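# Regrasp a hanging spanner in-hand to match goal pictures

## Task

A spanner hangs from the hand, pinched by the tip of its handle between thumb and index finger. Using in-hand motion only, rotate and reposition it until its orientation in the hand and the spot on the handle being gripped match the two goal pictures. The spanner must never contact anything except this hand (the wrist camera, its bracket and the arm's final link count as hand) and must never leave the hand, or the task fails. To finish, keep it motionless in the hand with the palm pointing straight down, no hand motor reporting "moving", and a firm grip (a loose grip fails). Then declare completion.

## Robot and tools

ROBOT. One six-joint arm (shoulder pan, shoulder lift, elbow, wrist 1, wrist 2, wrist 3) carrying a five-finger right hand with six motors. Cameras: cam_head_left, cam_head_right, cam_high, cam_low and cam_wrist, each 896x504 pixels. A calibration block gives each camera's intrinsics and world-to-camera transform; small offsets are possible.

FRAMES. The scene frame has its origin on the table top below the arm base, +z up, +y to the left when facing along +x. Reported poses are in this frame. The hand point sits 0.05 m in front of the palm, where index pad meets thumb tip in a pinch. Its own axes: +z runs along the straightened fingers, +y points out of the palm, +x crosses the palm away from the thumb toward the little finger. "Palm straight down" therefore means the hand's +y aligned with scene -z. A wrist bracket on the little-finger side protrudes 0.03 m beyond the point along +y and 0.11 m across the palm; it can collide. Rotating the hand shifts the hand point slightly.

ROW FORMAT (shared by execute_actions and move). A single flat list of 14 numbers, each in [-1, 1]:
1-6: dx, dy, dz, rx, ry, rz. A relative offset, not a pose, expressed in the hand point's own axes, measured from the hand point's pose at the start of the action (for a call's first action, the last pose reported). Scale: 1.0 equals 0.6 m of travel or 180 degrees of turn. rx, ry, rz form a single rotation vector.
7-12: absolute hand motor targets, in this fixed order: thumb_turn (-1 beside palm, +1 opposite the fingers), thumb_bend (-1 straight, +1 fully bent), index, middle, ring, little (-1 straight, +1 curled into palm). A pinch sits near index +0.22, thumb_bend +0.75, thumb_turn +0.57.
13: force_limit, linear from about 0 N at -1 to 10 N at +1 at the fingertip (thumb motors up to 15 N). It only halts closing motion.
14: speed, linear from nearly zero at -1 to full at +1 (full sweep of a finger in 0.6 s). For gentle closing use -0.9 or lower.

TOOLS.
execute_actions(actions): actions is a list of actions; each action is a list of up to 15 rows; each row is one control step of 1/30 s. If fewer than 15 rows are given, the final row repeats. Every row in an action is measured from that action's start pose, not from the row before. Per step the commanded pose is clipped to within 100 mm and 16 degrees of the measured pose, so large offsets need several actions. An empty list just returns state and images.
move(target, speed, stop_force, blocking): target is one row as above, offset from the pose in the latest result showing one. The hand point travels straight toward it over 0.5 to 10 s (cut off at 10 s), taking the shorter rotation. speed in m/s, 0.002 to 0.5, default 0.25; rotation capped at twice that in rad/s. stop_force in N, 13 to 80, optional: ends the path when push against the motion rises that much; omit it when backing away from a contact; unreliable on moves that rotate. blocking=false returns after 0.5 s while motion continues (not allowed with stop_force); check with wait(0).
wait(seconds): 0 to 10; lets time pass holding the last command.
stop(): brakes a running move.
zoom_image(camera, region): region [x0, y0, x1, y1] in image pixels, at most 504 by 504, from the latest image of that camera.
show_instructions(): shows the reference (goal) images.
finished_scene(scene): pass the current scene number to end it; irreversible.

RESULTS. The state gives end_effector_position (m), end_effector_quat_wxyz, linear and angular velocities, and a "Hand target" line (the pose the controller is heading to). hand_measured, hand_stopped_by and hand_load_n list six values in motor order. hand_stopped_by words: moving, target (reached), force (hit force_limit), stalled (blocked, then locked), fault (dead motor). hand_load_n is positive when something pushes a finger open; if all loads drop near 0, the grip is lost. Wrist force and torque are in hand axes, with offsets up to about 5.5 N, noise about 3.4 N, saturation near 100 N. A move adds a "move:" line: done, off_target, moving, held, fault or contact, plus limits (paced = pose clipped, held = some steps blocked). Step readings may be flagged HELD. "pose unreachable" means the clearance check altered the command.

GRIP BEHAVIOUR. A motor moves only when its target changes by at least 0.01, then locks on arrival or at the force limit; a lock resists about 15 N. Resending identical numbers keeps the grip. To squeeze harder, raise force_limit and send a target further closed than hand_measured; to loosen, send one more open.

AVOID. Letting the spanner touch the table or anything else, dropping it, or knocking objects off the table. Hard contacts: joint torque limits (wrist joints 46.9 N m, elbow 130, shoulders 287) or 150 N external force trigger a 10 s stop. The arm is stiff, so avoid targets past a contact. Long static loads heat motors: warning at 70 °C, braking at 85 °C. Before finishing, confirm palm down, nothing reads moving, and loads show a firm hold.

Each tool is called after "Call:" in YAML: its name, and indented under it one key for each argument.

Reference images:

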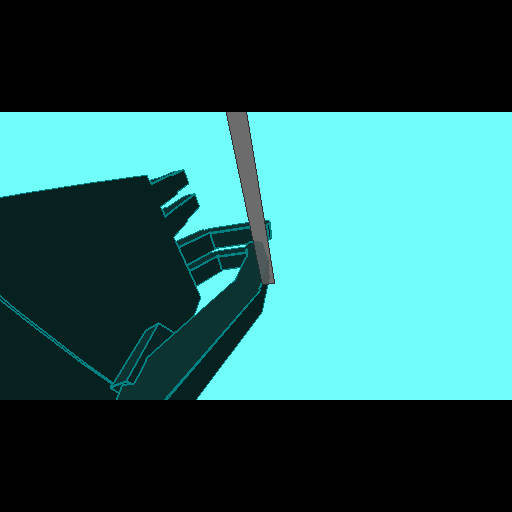

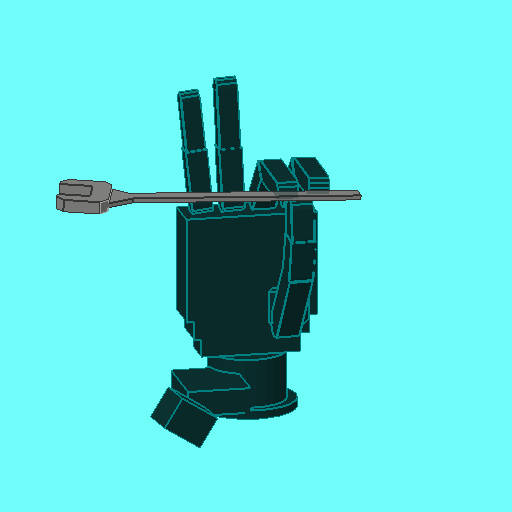

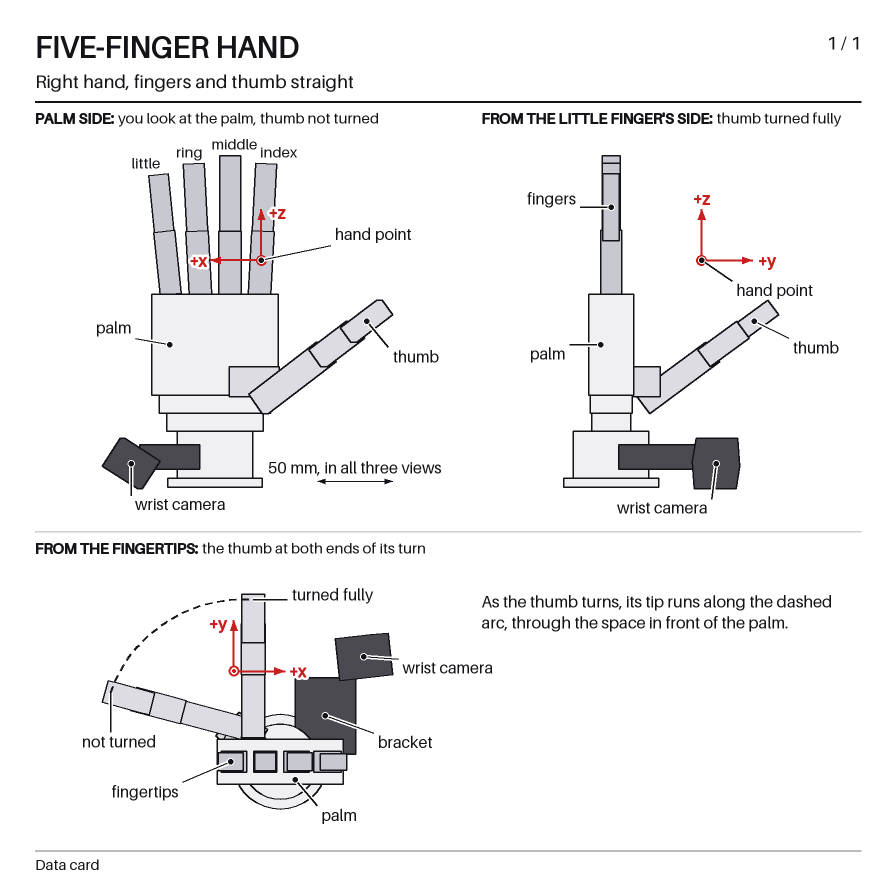

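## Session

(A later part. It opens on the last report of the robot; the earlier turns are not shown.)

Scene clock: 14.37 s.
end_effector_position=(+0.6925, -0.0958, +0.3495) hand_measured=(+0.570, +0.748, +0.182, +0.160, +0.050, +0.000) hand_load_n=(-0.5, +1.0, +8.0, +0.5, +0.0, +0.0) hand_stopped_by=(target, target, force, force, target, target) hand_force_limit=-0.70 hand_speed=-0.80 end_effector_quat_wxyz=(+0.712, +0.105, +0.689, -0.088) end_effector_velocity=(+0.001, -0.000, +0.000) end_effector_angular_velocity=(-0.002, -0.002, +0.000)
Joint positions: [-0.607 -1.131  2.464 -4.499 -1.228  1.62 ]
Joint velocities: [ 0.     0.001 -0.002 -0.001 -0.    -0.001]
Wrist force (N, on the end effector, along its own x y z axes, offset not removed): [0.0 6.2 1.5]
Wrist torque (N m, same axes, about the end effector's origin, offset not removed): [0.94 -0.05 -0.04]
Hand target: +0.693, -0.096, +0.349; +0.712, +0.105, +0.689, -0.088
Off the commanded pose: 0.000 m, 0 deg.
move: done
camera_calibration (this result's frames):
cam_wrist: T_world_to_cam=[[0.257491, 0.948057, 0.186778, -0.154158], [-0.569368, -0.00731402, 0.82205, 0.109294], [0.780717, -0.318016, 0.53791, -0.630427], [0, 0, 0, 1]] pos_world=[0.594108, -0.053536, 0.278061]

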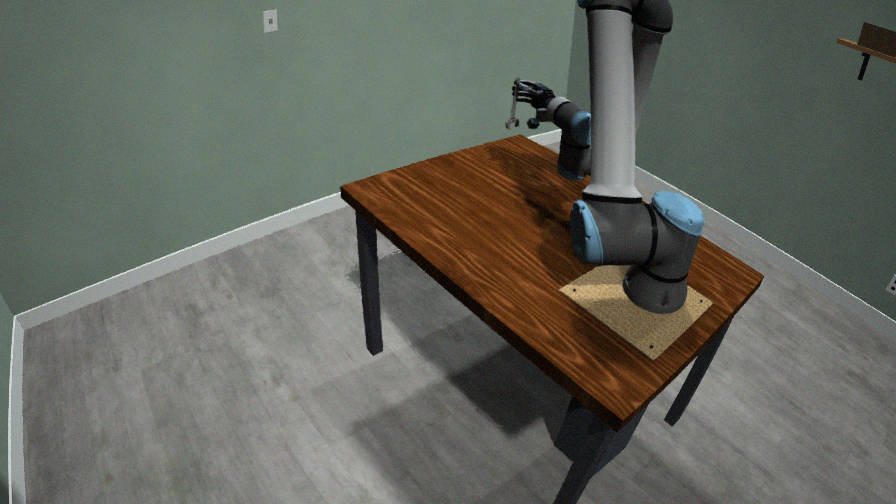

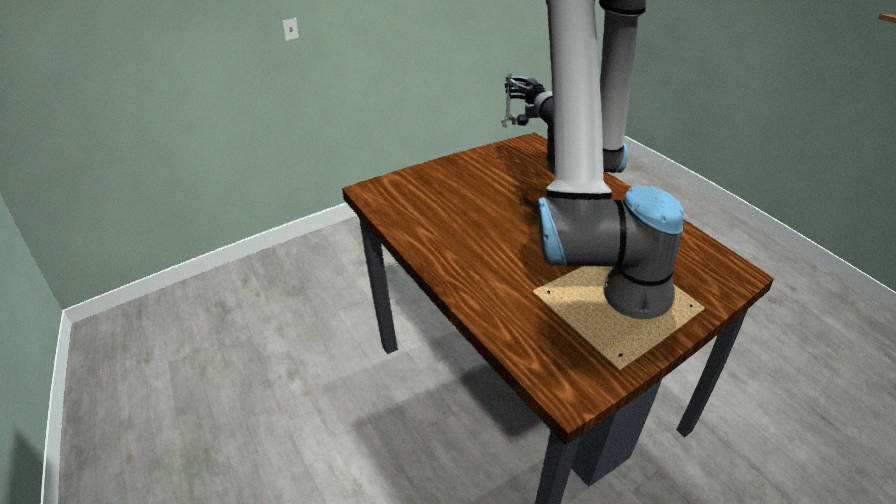

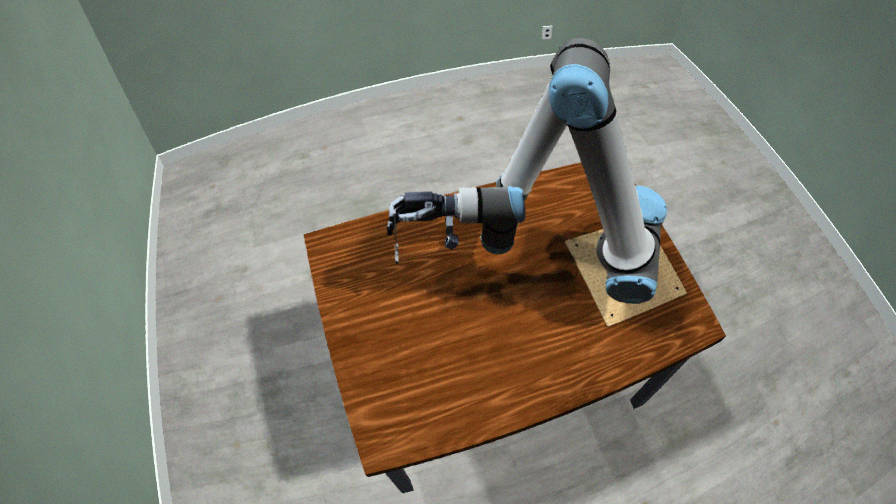

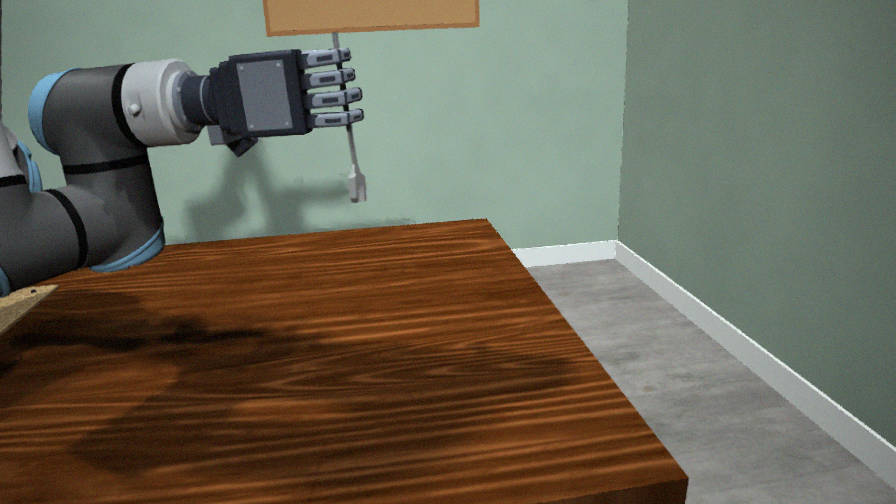

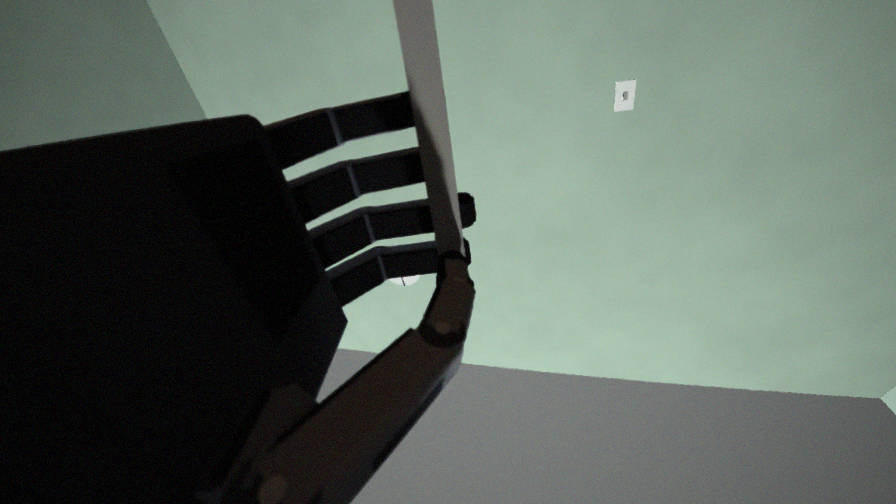

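Call:
move:
  target: [0,0,0,0,0.5,0,0.57,0.75,0.2,0.2,0.15,0.13,-0.8,-0.92]
  speed: 0.2

Call:
zoom_image:
  camera: "cam_high"
  region: [330,130,530,290]

Scene clock: 19.17 s.
end_effector_position=(+0.6925, -0.0958, +0.3490) hand_measured=(+0.570, +0.748, +0.182, +0.160, +0.150, +0.130) hand_load_n=(-0.5, +1.5, +7.5, +0.0, +2.0, +0.0) hand_stopped_by=(target, target, force, force, target, target) hand_force_limit=-0.80 hand_speed=-0.92 end_effector_quat_wxyz=(+0.017, +0.137, +0.990, +0.012) end_effector_velocity=(-0.000, +0.001, -0.000) end_effector_angular_velocity=(+0.004, +0.011, +0.002)
Joint positions: [-0.502 -1.61   1.953 -1.928 -1.526  1.335]
Joint velocities: [ 0.002  0.004 -0.007  0.014 -0.002 -0.001]
Wrist force (N, on the end effector, along its own x y z axes, offset not removed): [2.7 4.2 2.7]
Wrist torque (N m, same axes, about the end effector's origin, offset not removed): [0.63 -0.64 0.15]
Hand target: +0.692, -0.096, +0.349; +0.016, +0.137, +0.990, +0.012
Off the commanded pose: 0.000 m, 0 deg.
move: done
camera_calibration (this result's frames):
cam_wrist: T_world_to_cam=[[0.420541, 0.906597, 0.035024, -0.218001], [0.753453, -0.370487, 0.543183, -0.743815], [0.505424, -0.202042, -0.838883, 0.0521308], [0, 0, 0, 1]] pos_world=[0.62576, -0.067402, 0.455395]

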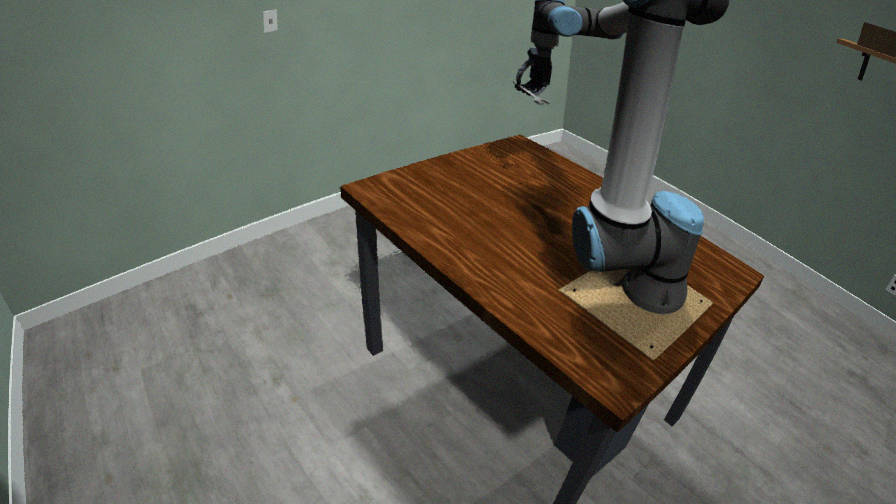

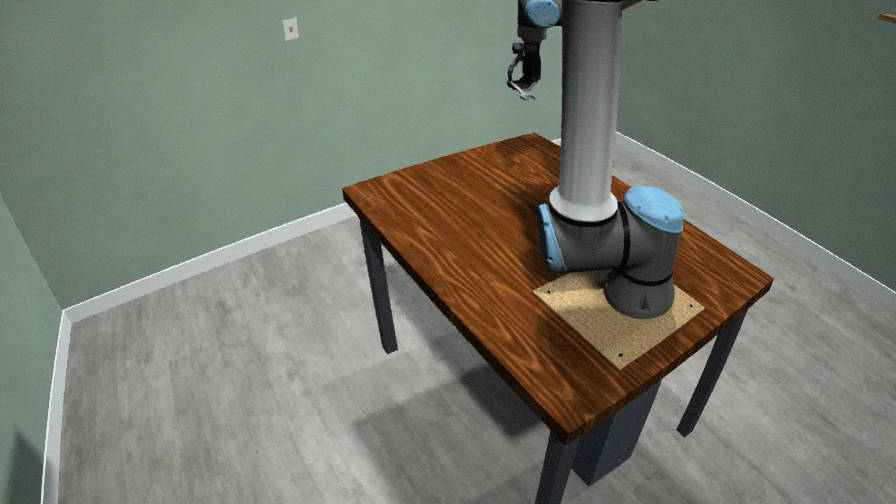

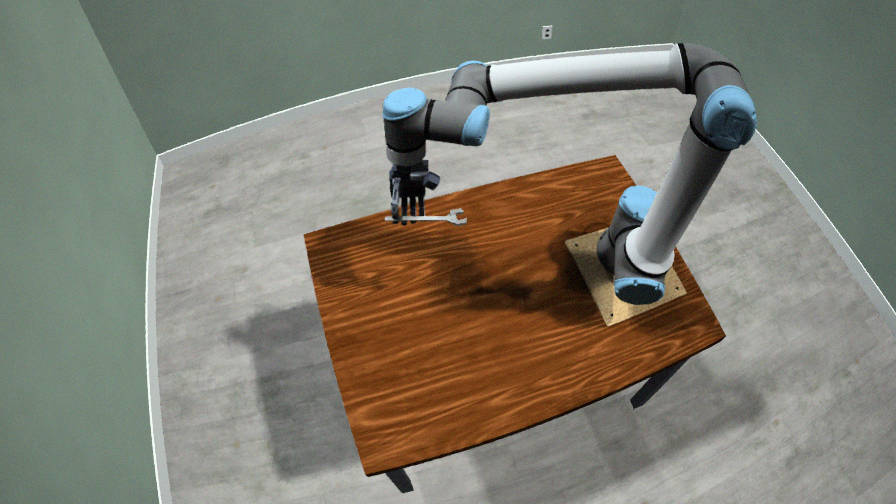

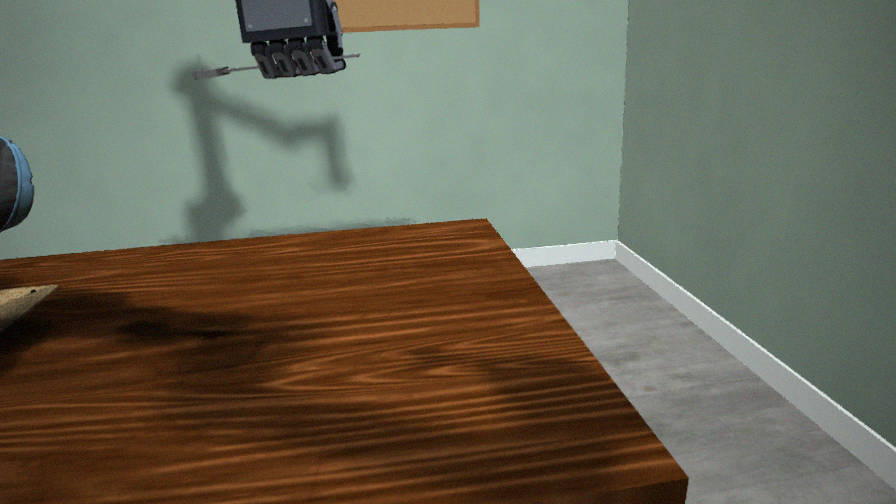

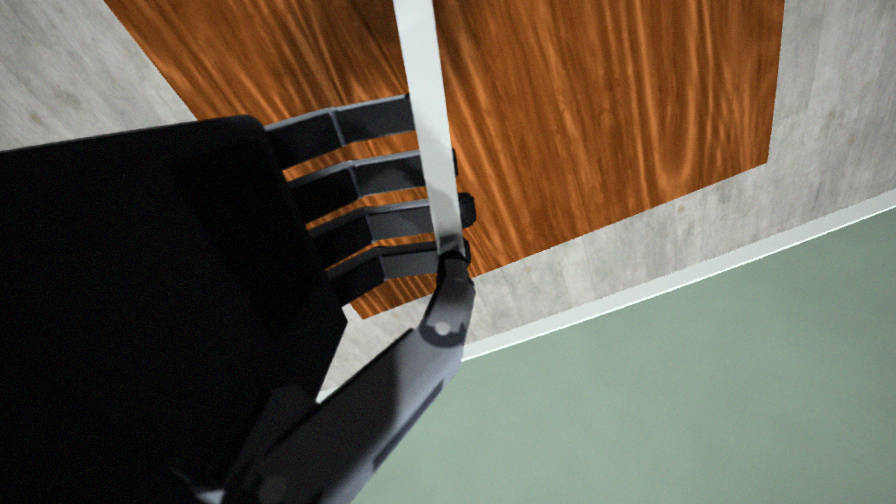

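Region (330, 130, 530, 290) of cam_high's 896x504 image, scaled by 2.520, with more detail than that image has; it fills the top 403 rows of this view, and the rest is white.

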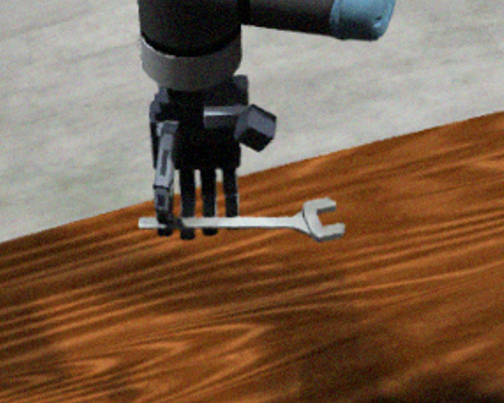

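Call:
execute_actions:
  actions:
    - [[0,0,0,0,0.015,0,0.57,0.75,0.155,0.2,0.15,0.13,0,-0.92],[0,0,0,0,0.015,0,0.57,0.75,0.155,0.2,0.15,0.13,0,-0.92],[0,0,0,0,0.015,0,0.57,0.75,0.155,0.2,0.15,0.13,0,-0.92],[0,0,0,0,0.03,0,0.57,0.75,0.155,0.2,0.15,0.13,0,-0.92]]
    - [[0,0,0,0,0.03,0,0.57,0.75,0.155,0.2,0.15,0.13,0,-0.92]]
    - [[0,0,0,0,0,0,0.63,0.75,0.155,0.2,0.15,0.13,0,-0.92]]
    - [[0,0,0,0,0,0,0.63,0.75,0.155,0.2,0.15,0.13,0,-0.92]]

Call:
zoom_image:
  camera: "cam_high"
  region: [350,150,500,250]

Scene clock: 21.90 s.
end_effector_position=(+0.6925, -0.0958, +0.3490) hand_measured=(+0.630, +0.750, +0.154, +0.160, +0.150, +0.130) hand_load_n=(+0.5, +0.5, +0.0, +0.5, +1.5, +0.0) hand_stopped_by=(target, target, target, force, target, target) hand_force_limit=0.00 hand_speed=-0.92 end_effector_quat_wxyz=(-0.075, +0.136, +0.988, +0.024) end_effector_velocity=(+0.000, -0.001, -0.000) end_effector_angular_velocity=(-0.000, -0.000, -0.001)
Joint positions: [-0.484 -1.536  1.836 -1.704 -1.567  1.348]
Joint velocities: [-0.001  0.001 -0.    -0.001  0.     0.001]
Wrist force (N, on the end effector, along its own x y z axes, offset not removed): [-0.7 2.8 2.8]
Wrist torque (N m, same axes, about the end effector's origin, offset not removed): [0.48 -0.08 0.02]
Hand target: +0.693, -0.096, +0.349; -0.075, +0.136, +0.988, +0.024
Off the commanded pose: 0.000 m, 0 deg.
Step readings (end_effector_position; steps 1 to 15: 1st action; 16 to 30: 2nd action; 31 to 45: 3rd action; 46 to 60: 4th action):
0: (+0.6925, -0.0958, +0.3490)
1: (+0.6925, -0.0958, +0.3490)
2: (+0.6929, -0.0960, +0.3491)
4: (+0.6928, -0.0960, +0.3492)
8: (+0.6926, -0.0959, +0.3492)
15: (+0.6925, -0.0958, +0.3490)
16: (+0.6925, -0.0958, +0.3490)
17: (+0.6937, -0.0964, +0.3490)
19: (+0.6939, -0.0965, +0.3495)
23: (+0.6927, -0.0959, +0.3492)
30: (+0.6925, -0.0958, +0.3491)
31: (+0.6925, -0.0958, +0.3491)
32: (+0.6925, -0.0958, +0.3491)
34: (+0.6925, -0.0958, +0.3491)
38: (+0.6925, -0.0958, +0.3491)
45: (+0.6925, -0.0958, +0.3490)
46: (+0.6925, -0.0958, +0.3490)
47: (+0.6925, -0.0958, +0.3490)
49: (+0.6925, -0.0958, +0.3490)
53: (+0.6925, -0.0958, +0.3490)
60: end_effector_position above
camera_calibration (this result's frames):
cam_wrist: T_world_to_cam=[[0.419561, 0.907712, 0.00523924, -0.20681], [0.838191, -0.38963, 0.381608, -0.747959], [0.348432, -0.155716, -0.924309, 0.195067], [0, 0, 0, 1]] pos_world=[0.645734, -0.0733282, 0.466812]

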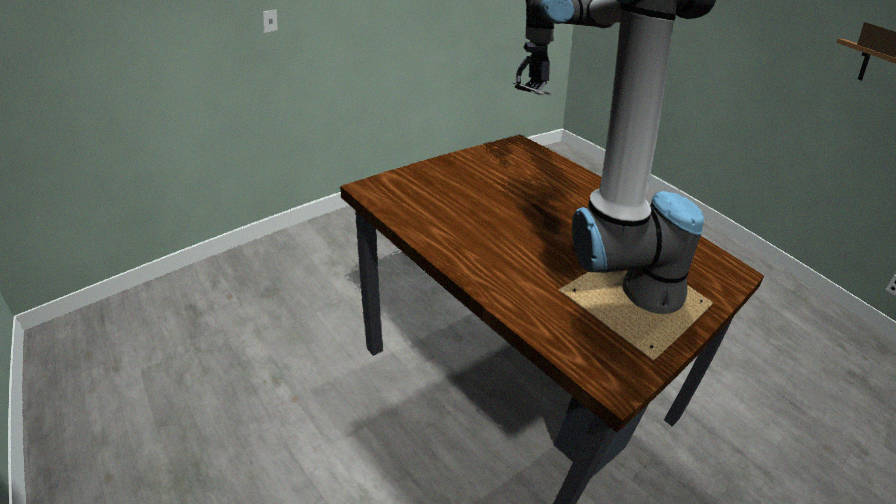

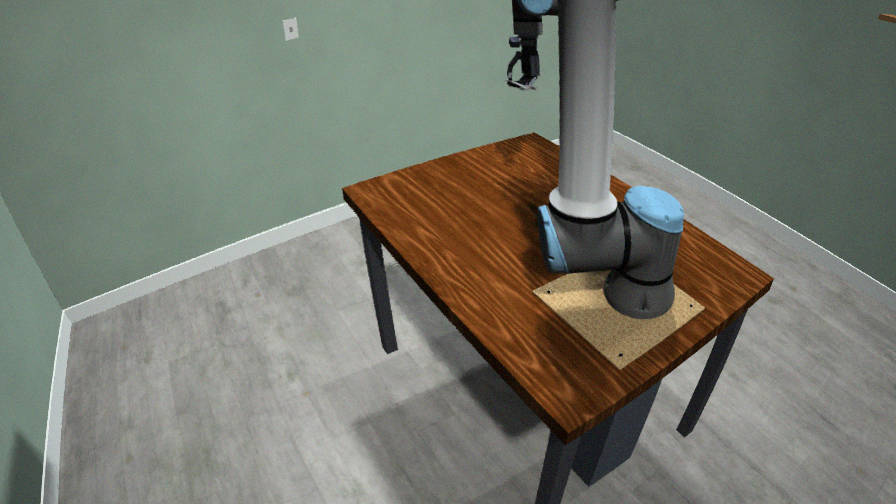

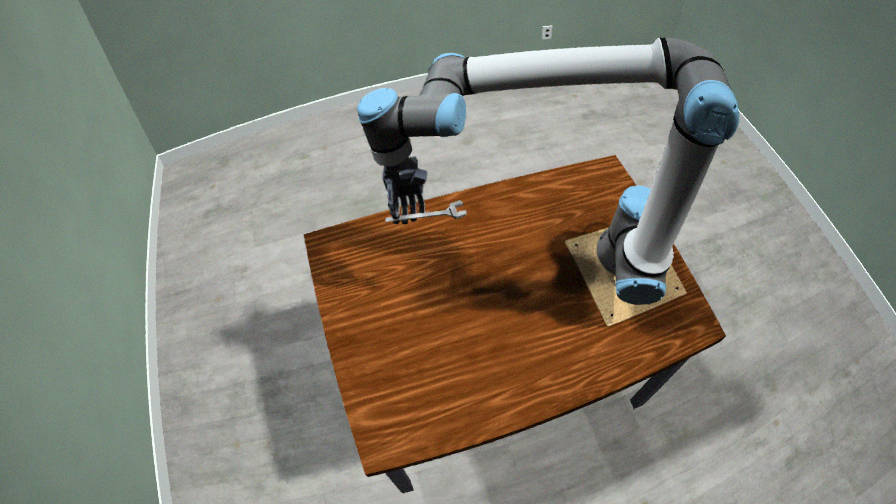

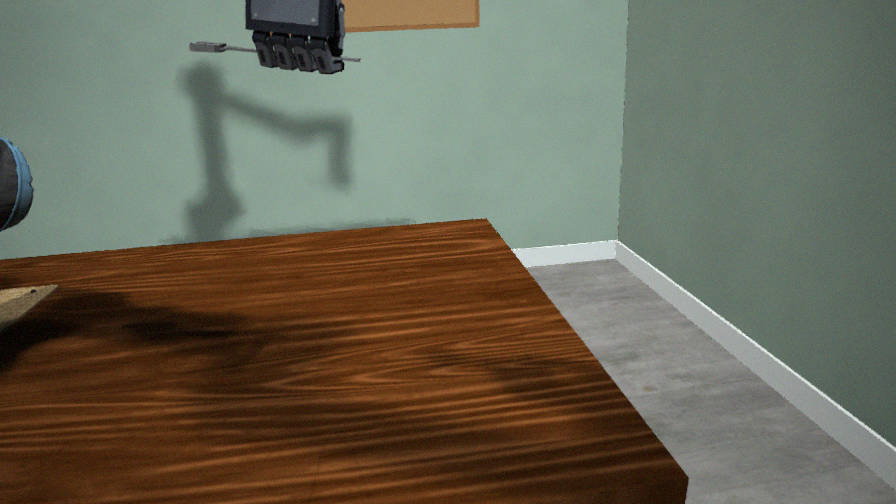

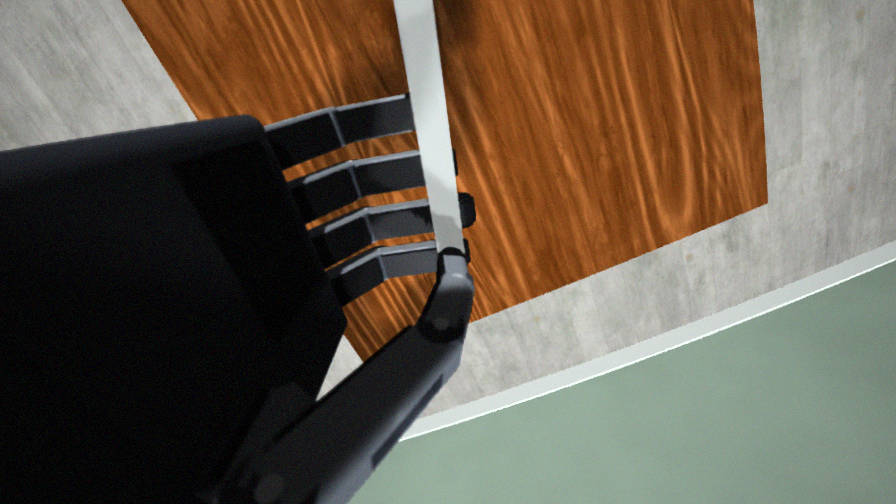

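Region (350, 150, 500, 250) of cam_high's 896x504 image, scaled by 3.360, with more detail than that image has.

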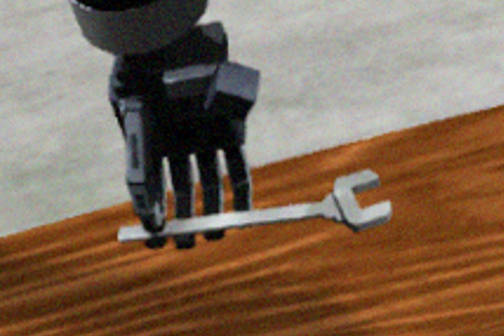

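Call:
move:
  target: [0,0,0,0,0,0,0.83,0.75,0.155,0.2,0.15,0.15,0,-0.9]

Call:
zoom_image:
  camera: "cam_high"
  region: [350,150,500,250]

Scene clock: 24.13 s.
end_effector_position=(+0.6925, -0.0958, +0.3490) hand_measured=(+0.830, +0.750, +0.154, +0.160, +0.150, +0.150) hand_load_n=(+0.5, +0.5, +0.0, +0.5, +0.5, +1.0) hand_stopped_by=(target, target, target, force, target, target) hand_force_limit=0.00 hand_speed=-0.90 end_effector_quat_wxyz=(-0.075, +0.136, +0.988, +0.024) end_effector_velocity=(-0.001, -0.001, -0.001) end_effector_angular_velocity=(+0.001, +0.001, -0.002)
Joint positions: [-0.484 -1.536  1.836 -1.704 -1.567  1.348]
Joint velocities: [-0.001  0.     0.001  0.001 -0.     0.001]
Wrist force (N, on the end effector, along its own x y z axes, offset not removed): [-1.0 3.9 0.0]
Wrist torque (N m, same axes, about the end effector's origin, offset not removed): [0.77 -0.22 -0.03]
Hand target: +0.692, -0.096, +0.349; -0.075, +0.136, +0.988, +0.024
Off the commanded pose: 0.000 m, 0 deg.
move: done
camera_calibration (this result's frames):
cam_wrist: T_world_to_cam=[[0.419561, 0.907712, 0.00523906, -0.20681], [0.838191, -0.38963, 0.381608, -0.747959], [0.348432, -0.155717, -0.924309, 0.195066], [0, 0, 0, 1]] pos_world=[0.645734, -0.0733283, 0.466812]

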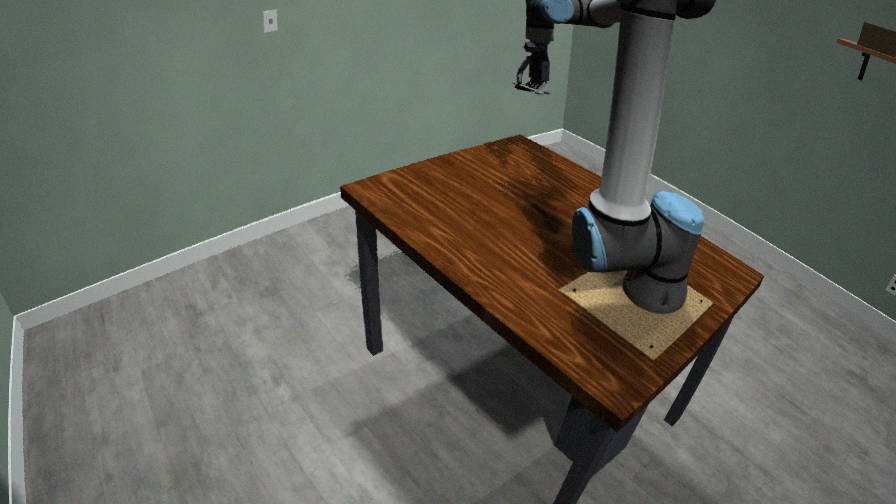

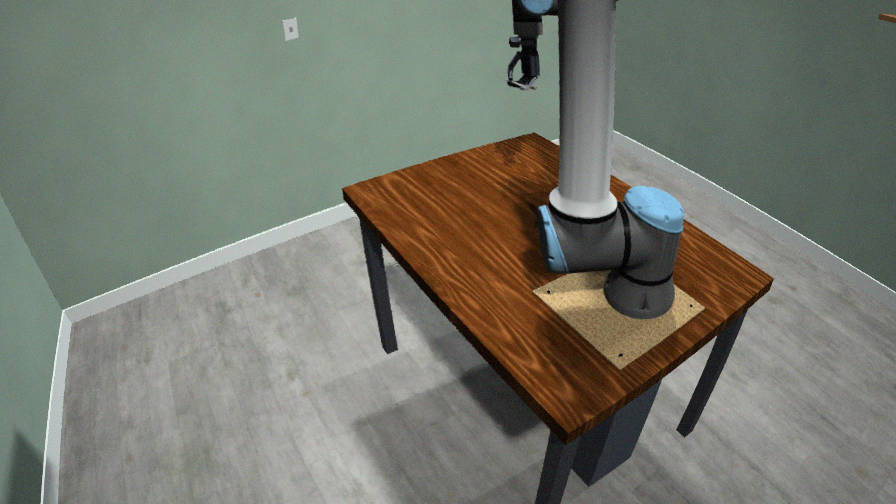

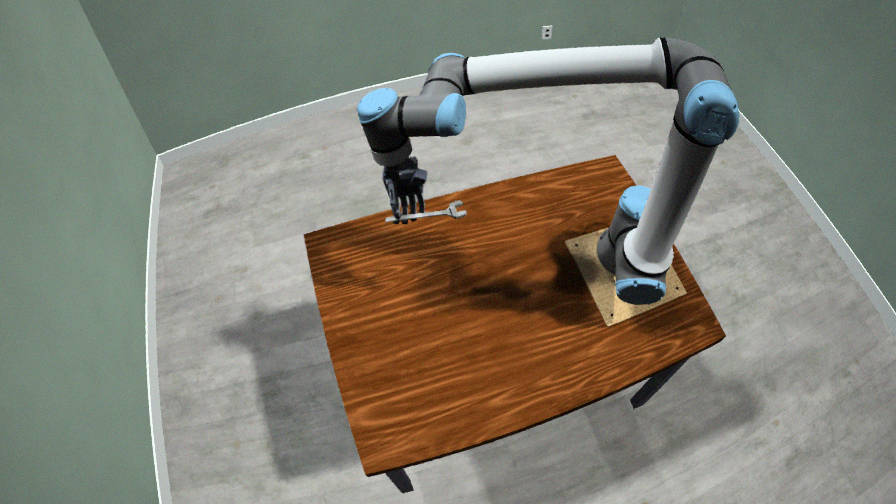

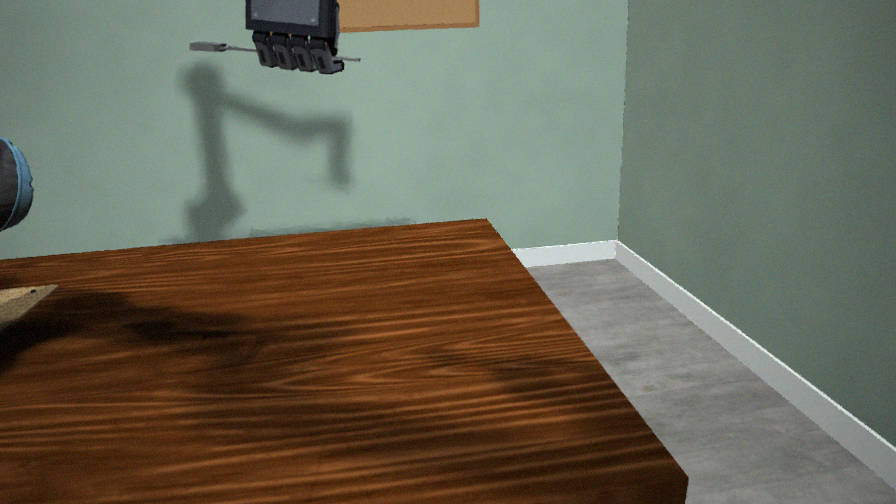

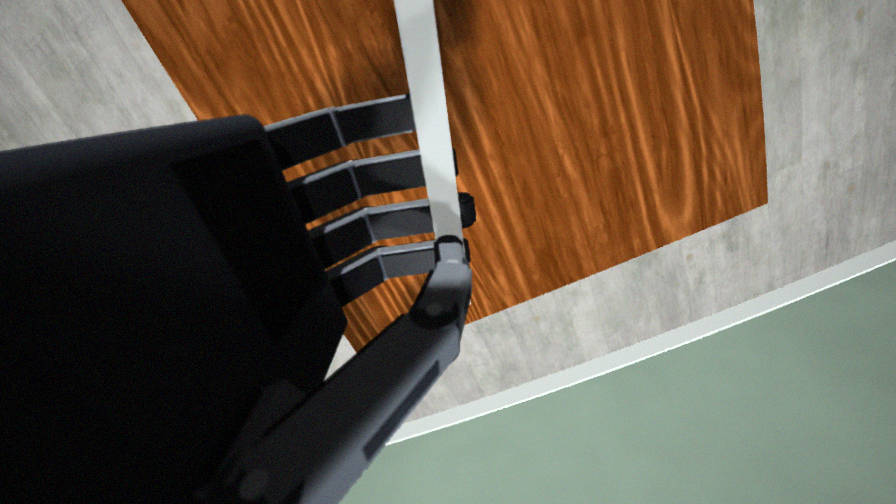

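Region (350, 150, 500, 250) of cam_high's 896x504 image, scaled by 3.360, with more detail than that image has.

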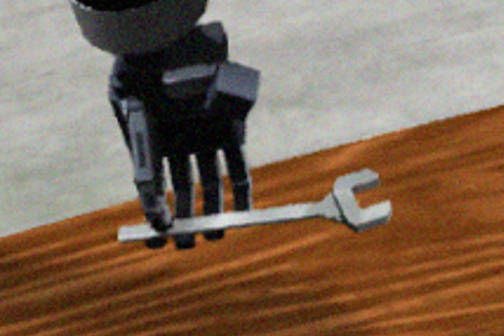

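Call:
execute_actions:
  actions:
    - [[0,0,0,0,0,0,0.97,0.75,0.155,0.2,0.15,0.15,0,-0.9]]
    - [[0,0,0,0,0,0,0.97,0.75,0.155,0.2,0.15,0.15,0,-0.9]]
    - [[0,0,0,0,0,0,0.97,0.75,0.175,0.2,0.15,0.15,1,-0.92]]
    - [[0,0,0,0,0,0,0.97,0.75,0.3,0.3,0.15,0.15,1,-0.95]]
    - [[0,0,0,0,0,0,0.97,0.75,0.3,0.3,0.15,0.15,1,-0.95]]

Call:
zoom_image:
  camera: "cam_high"
  region: [350,150,500,250]

Scene clock: 27.20 s.
end_effector_position=(+0.6925, -0.0958, +0.3490) hand_measured=(+0.970, +0.750, +0.198, +0.186, +0.150, +0.150) hand_load_n=(+0.0, +1.0, +10.0, +10.0, +0.0, +1.0) hand_stopped_by=(target, target, force, force, target, target) hand_force_limit=1.00 hand_speed=-0.95 end_effector_quat_wxyz=(-0.075, +0.136, +0.988, +0.024) end_effector_velocity=(+0.001, -0.002, +0.002) end_effector_angular_velocity=(-0.002, -0.004, -0.002)
Joint positions: [-0.484 -1.536  1.836 -1.704 -1.567  1.348]
Joint velocities: [-0.002 -0.002 -0.002 -0.001 -0.     0.   ]
Wrist force (N, on the end effector, along its own x y z axes, offset not removed): [0.6 2.4 3.4]
Wrist torque (N m, same axes, about the end effector's origin, offset not removed): [0.18 -0.45 -0.05]
Hand target: +0.692, -0.096, +0.349; -0.075, +0.136, +0.988, +0.024
Off the commanded pose: 0.000 m, 0 deg.
Step readings (end_effector_position; steps 1 to 15: 1st action; 16 to 30: 2nd action; 31 to 45: 3rd action; 46 to 60: 4th action; 61 to 75: 5th action):
0: (+0.6925, -0.0958, +0.3490)
1: (+0.6925, -0.0958, +0.3490)
2: (+0.6925, -0.0958, +0.3490)
4: (+0.6925, -0.0958, +0.3490)
8: (+0.6925, -0.0958, +0.3490)
15: (+0.6925, -0.0958, +0.3490)
16: (+0.6925, -0.0958, +0.3490)
17: (+0.6925, -0.0958, +0.3490)
19: (+0.6925, -0.0958, +0.3490)
23: (+0.6925, -0.0958, +0.3490)
30: (+0.6925, -0.0958, +0.3490)
31: (+0.6925, -0.0958, +0.3490)
32: (+0.6925, -0.0958, +0.3490)
34: (+0.6925, -0.0958, +0.3490)
38: (+0.6925, -0.0958, +0.3490)
45: (+0.6925, -0.0958, +0.3490)
46: (+0.6925, -0.0958, +0.3490)
47: (+0.6925, -0.0958, +0.3490)
49: (+0.6925, -0.0958, +0.3490)
53: (+0.6925, -0.0958, +0.3490)
60: (+0.6925, -0.0958, +0.3490)
61: (+0.6925, -0.0958, +0.3490)
62: (+0.6925, -0.0958, +0.3490)
64: (+0.6925, -0.0958, +0.3490)
68: (+0.6925, -0.0958, +0.3490)
75: end_effector_position above
camera_calibration (this result's frames):
cam_wrist: T_world_to_cam=[[0.419561, 0.907712, 0.00523908, -0.20681], [0.838191, -0.38963, 0.381608, -0.747959], [0.348431, -0.155716, -0.924309, 0.195067], [0, 0, 0, 1]] pos_world=[0.645734, -0.0733283, 0.466812]

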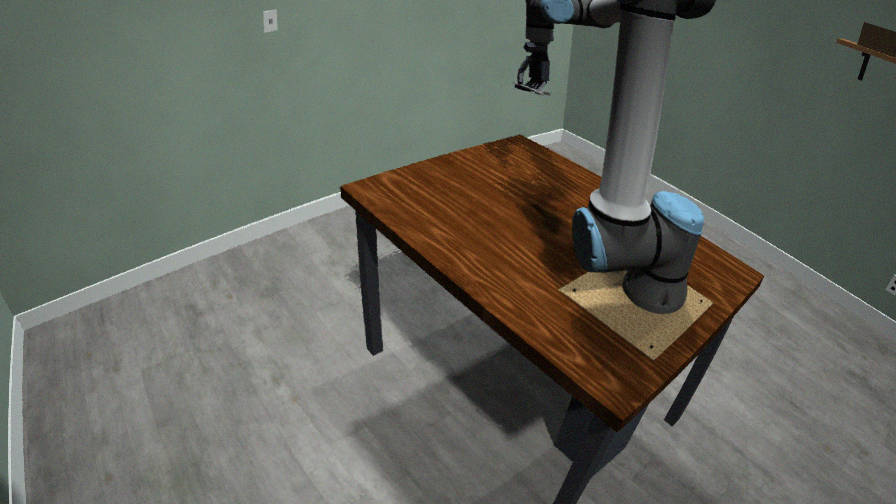

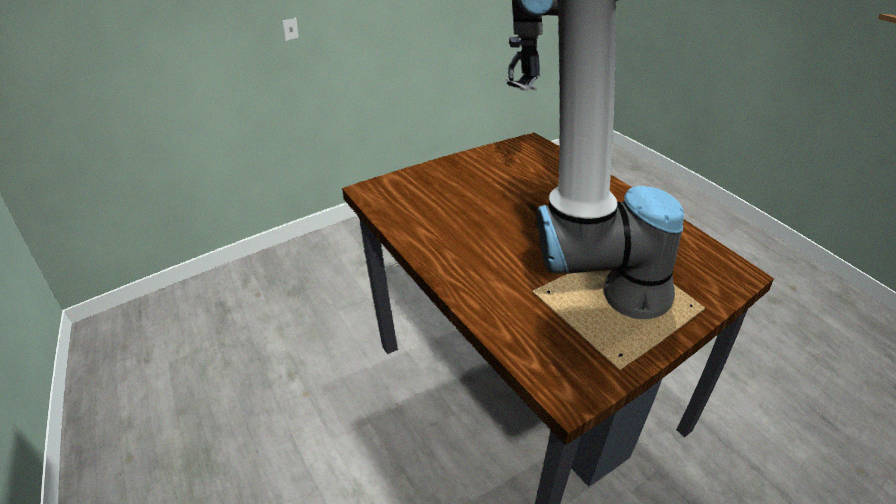

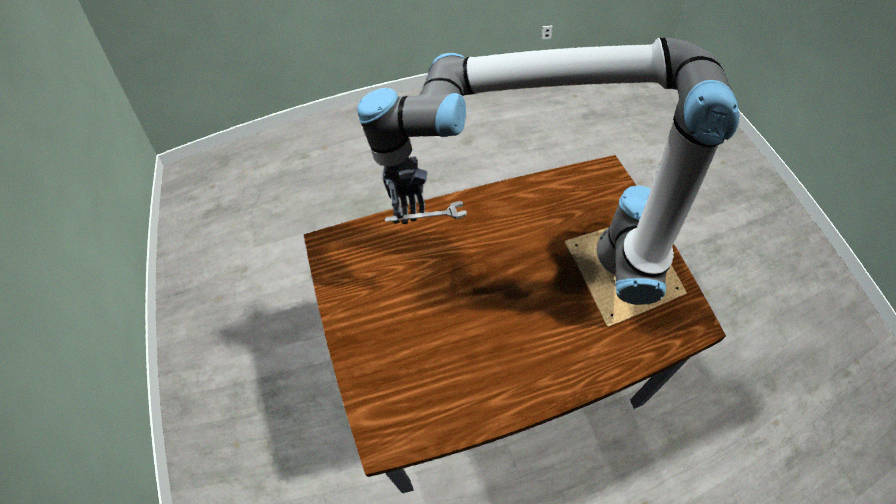

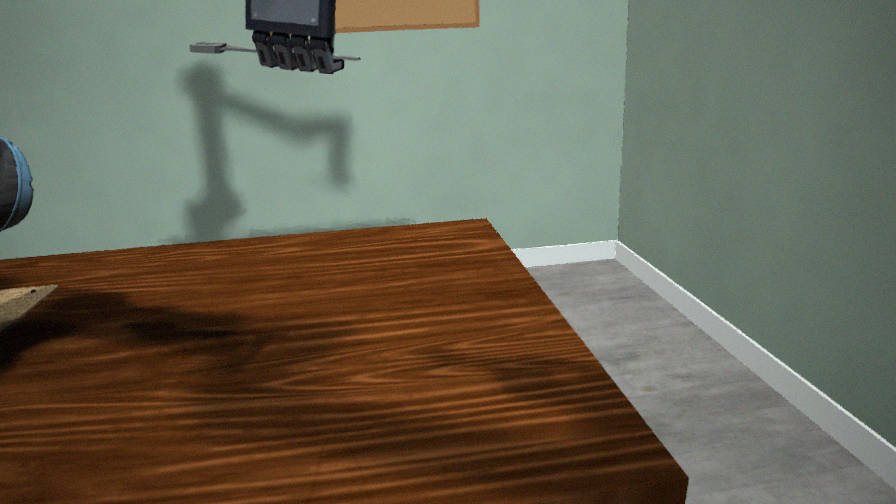

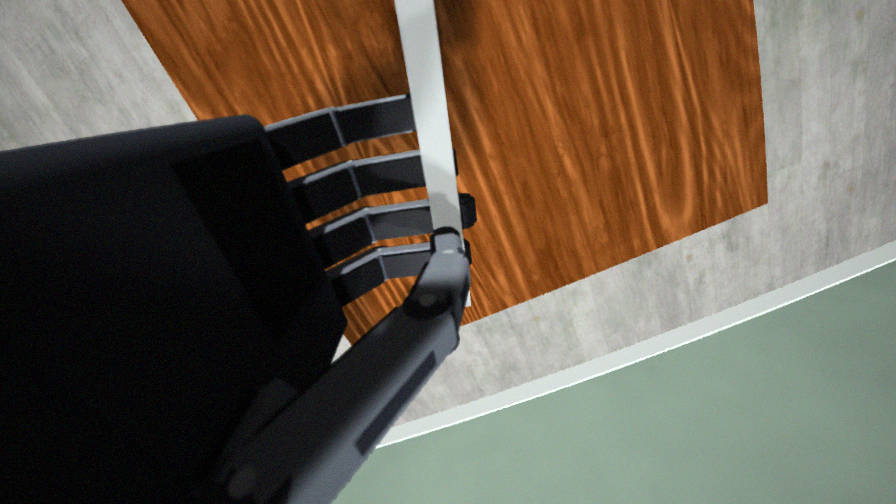

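Region (350, 150, 500, 250) of cam_high's 896x504 image, scaled by 3.360, with more detail than that image has.

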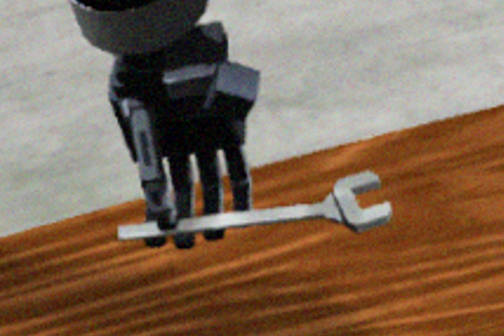

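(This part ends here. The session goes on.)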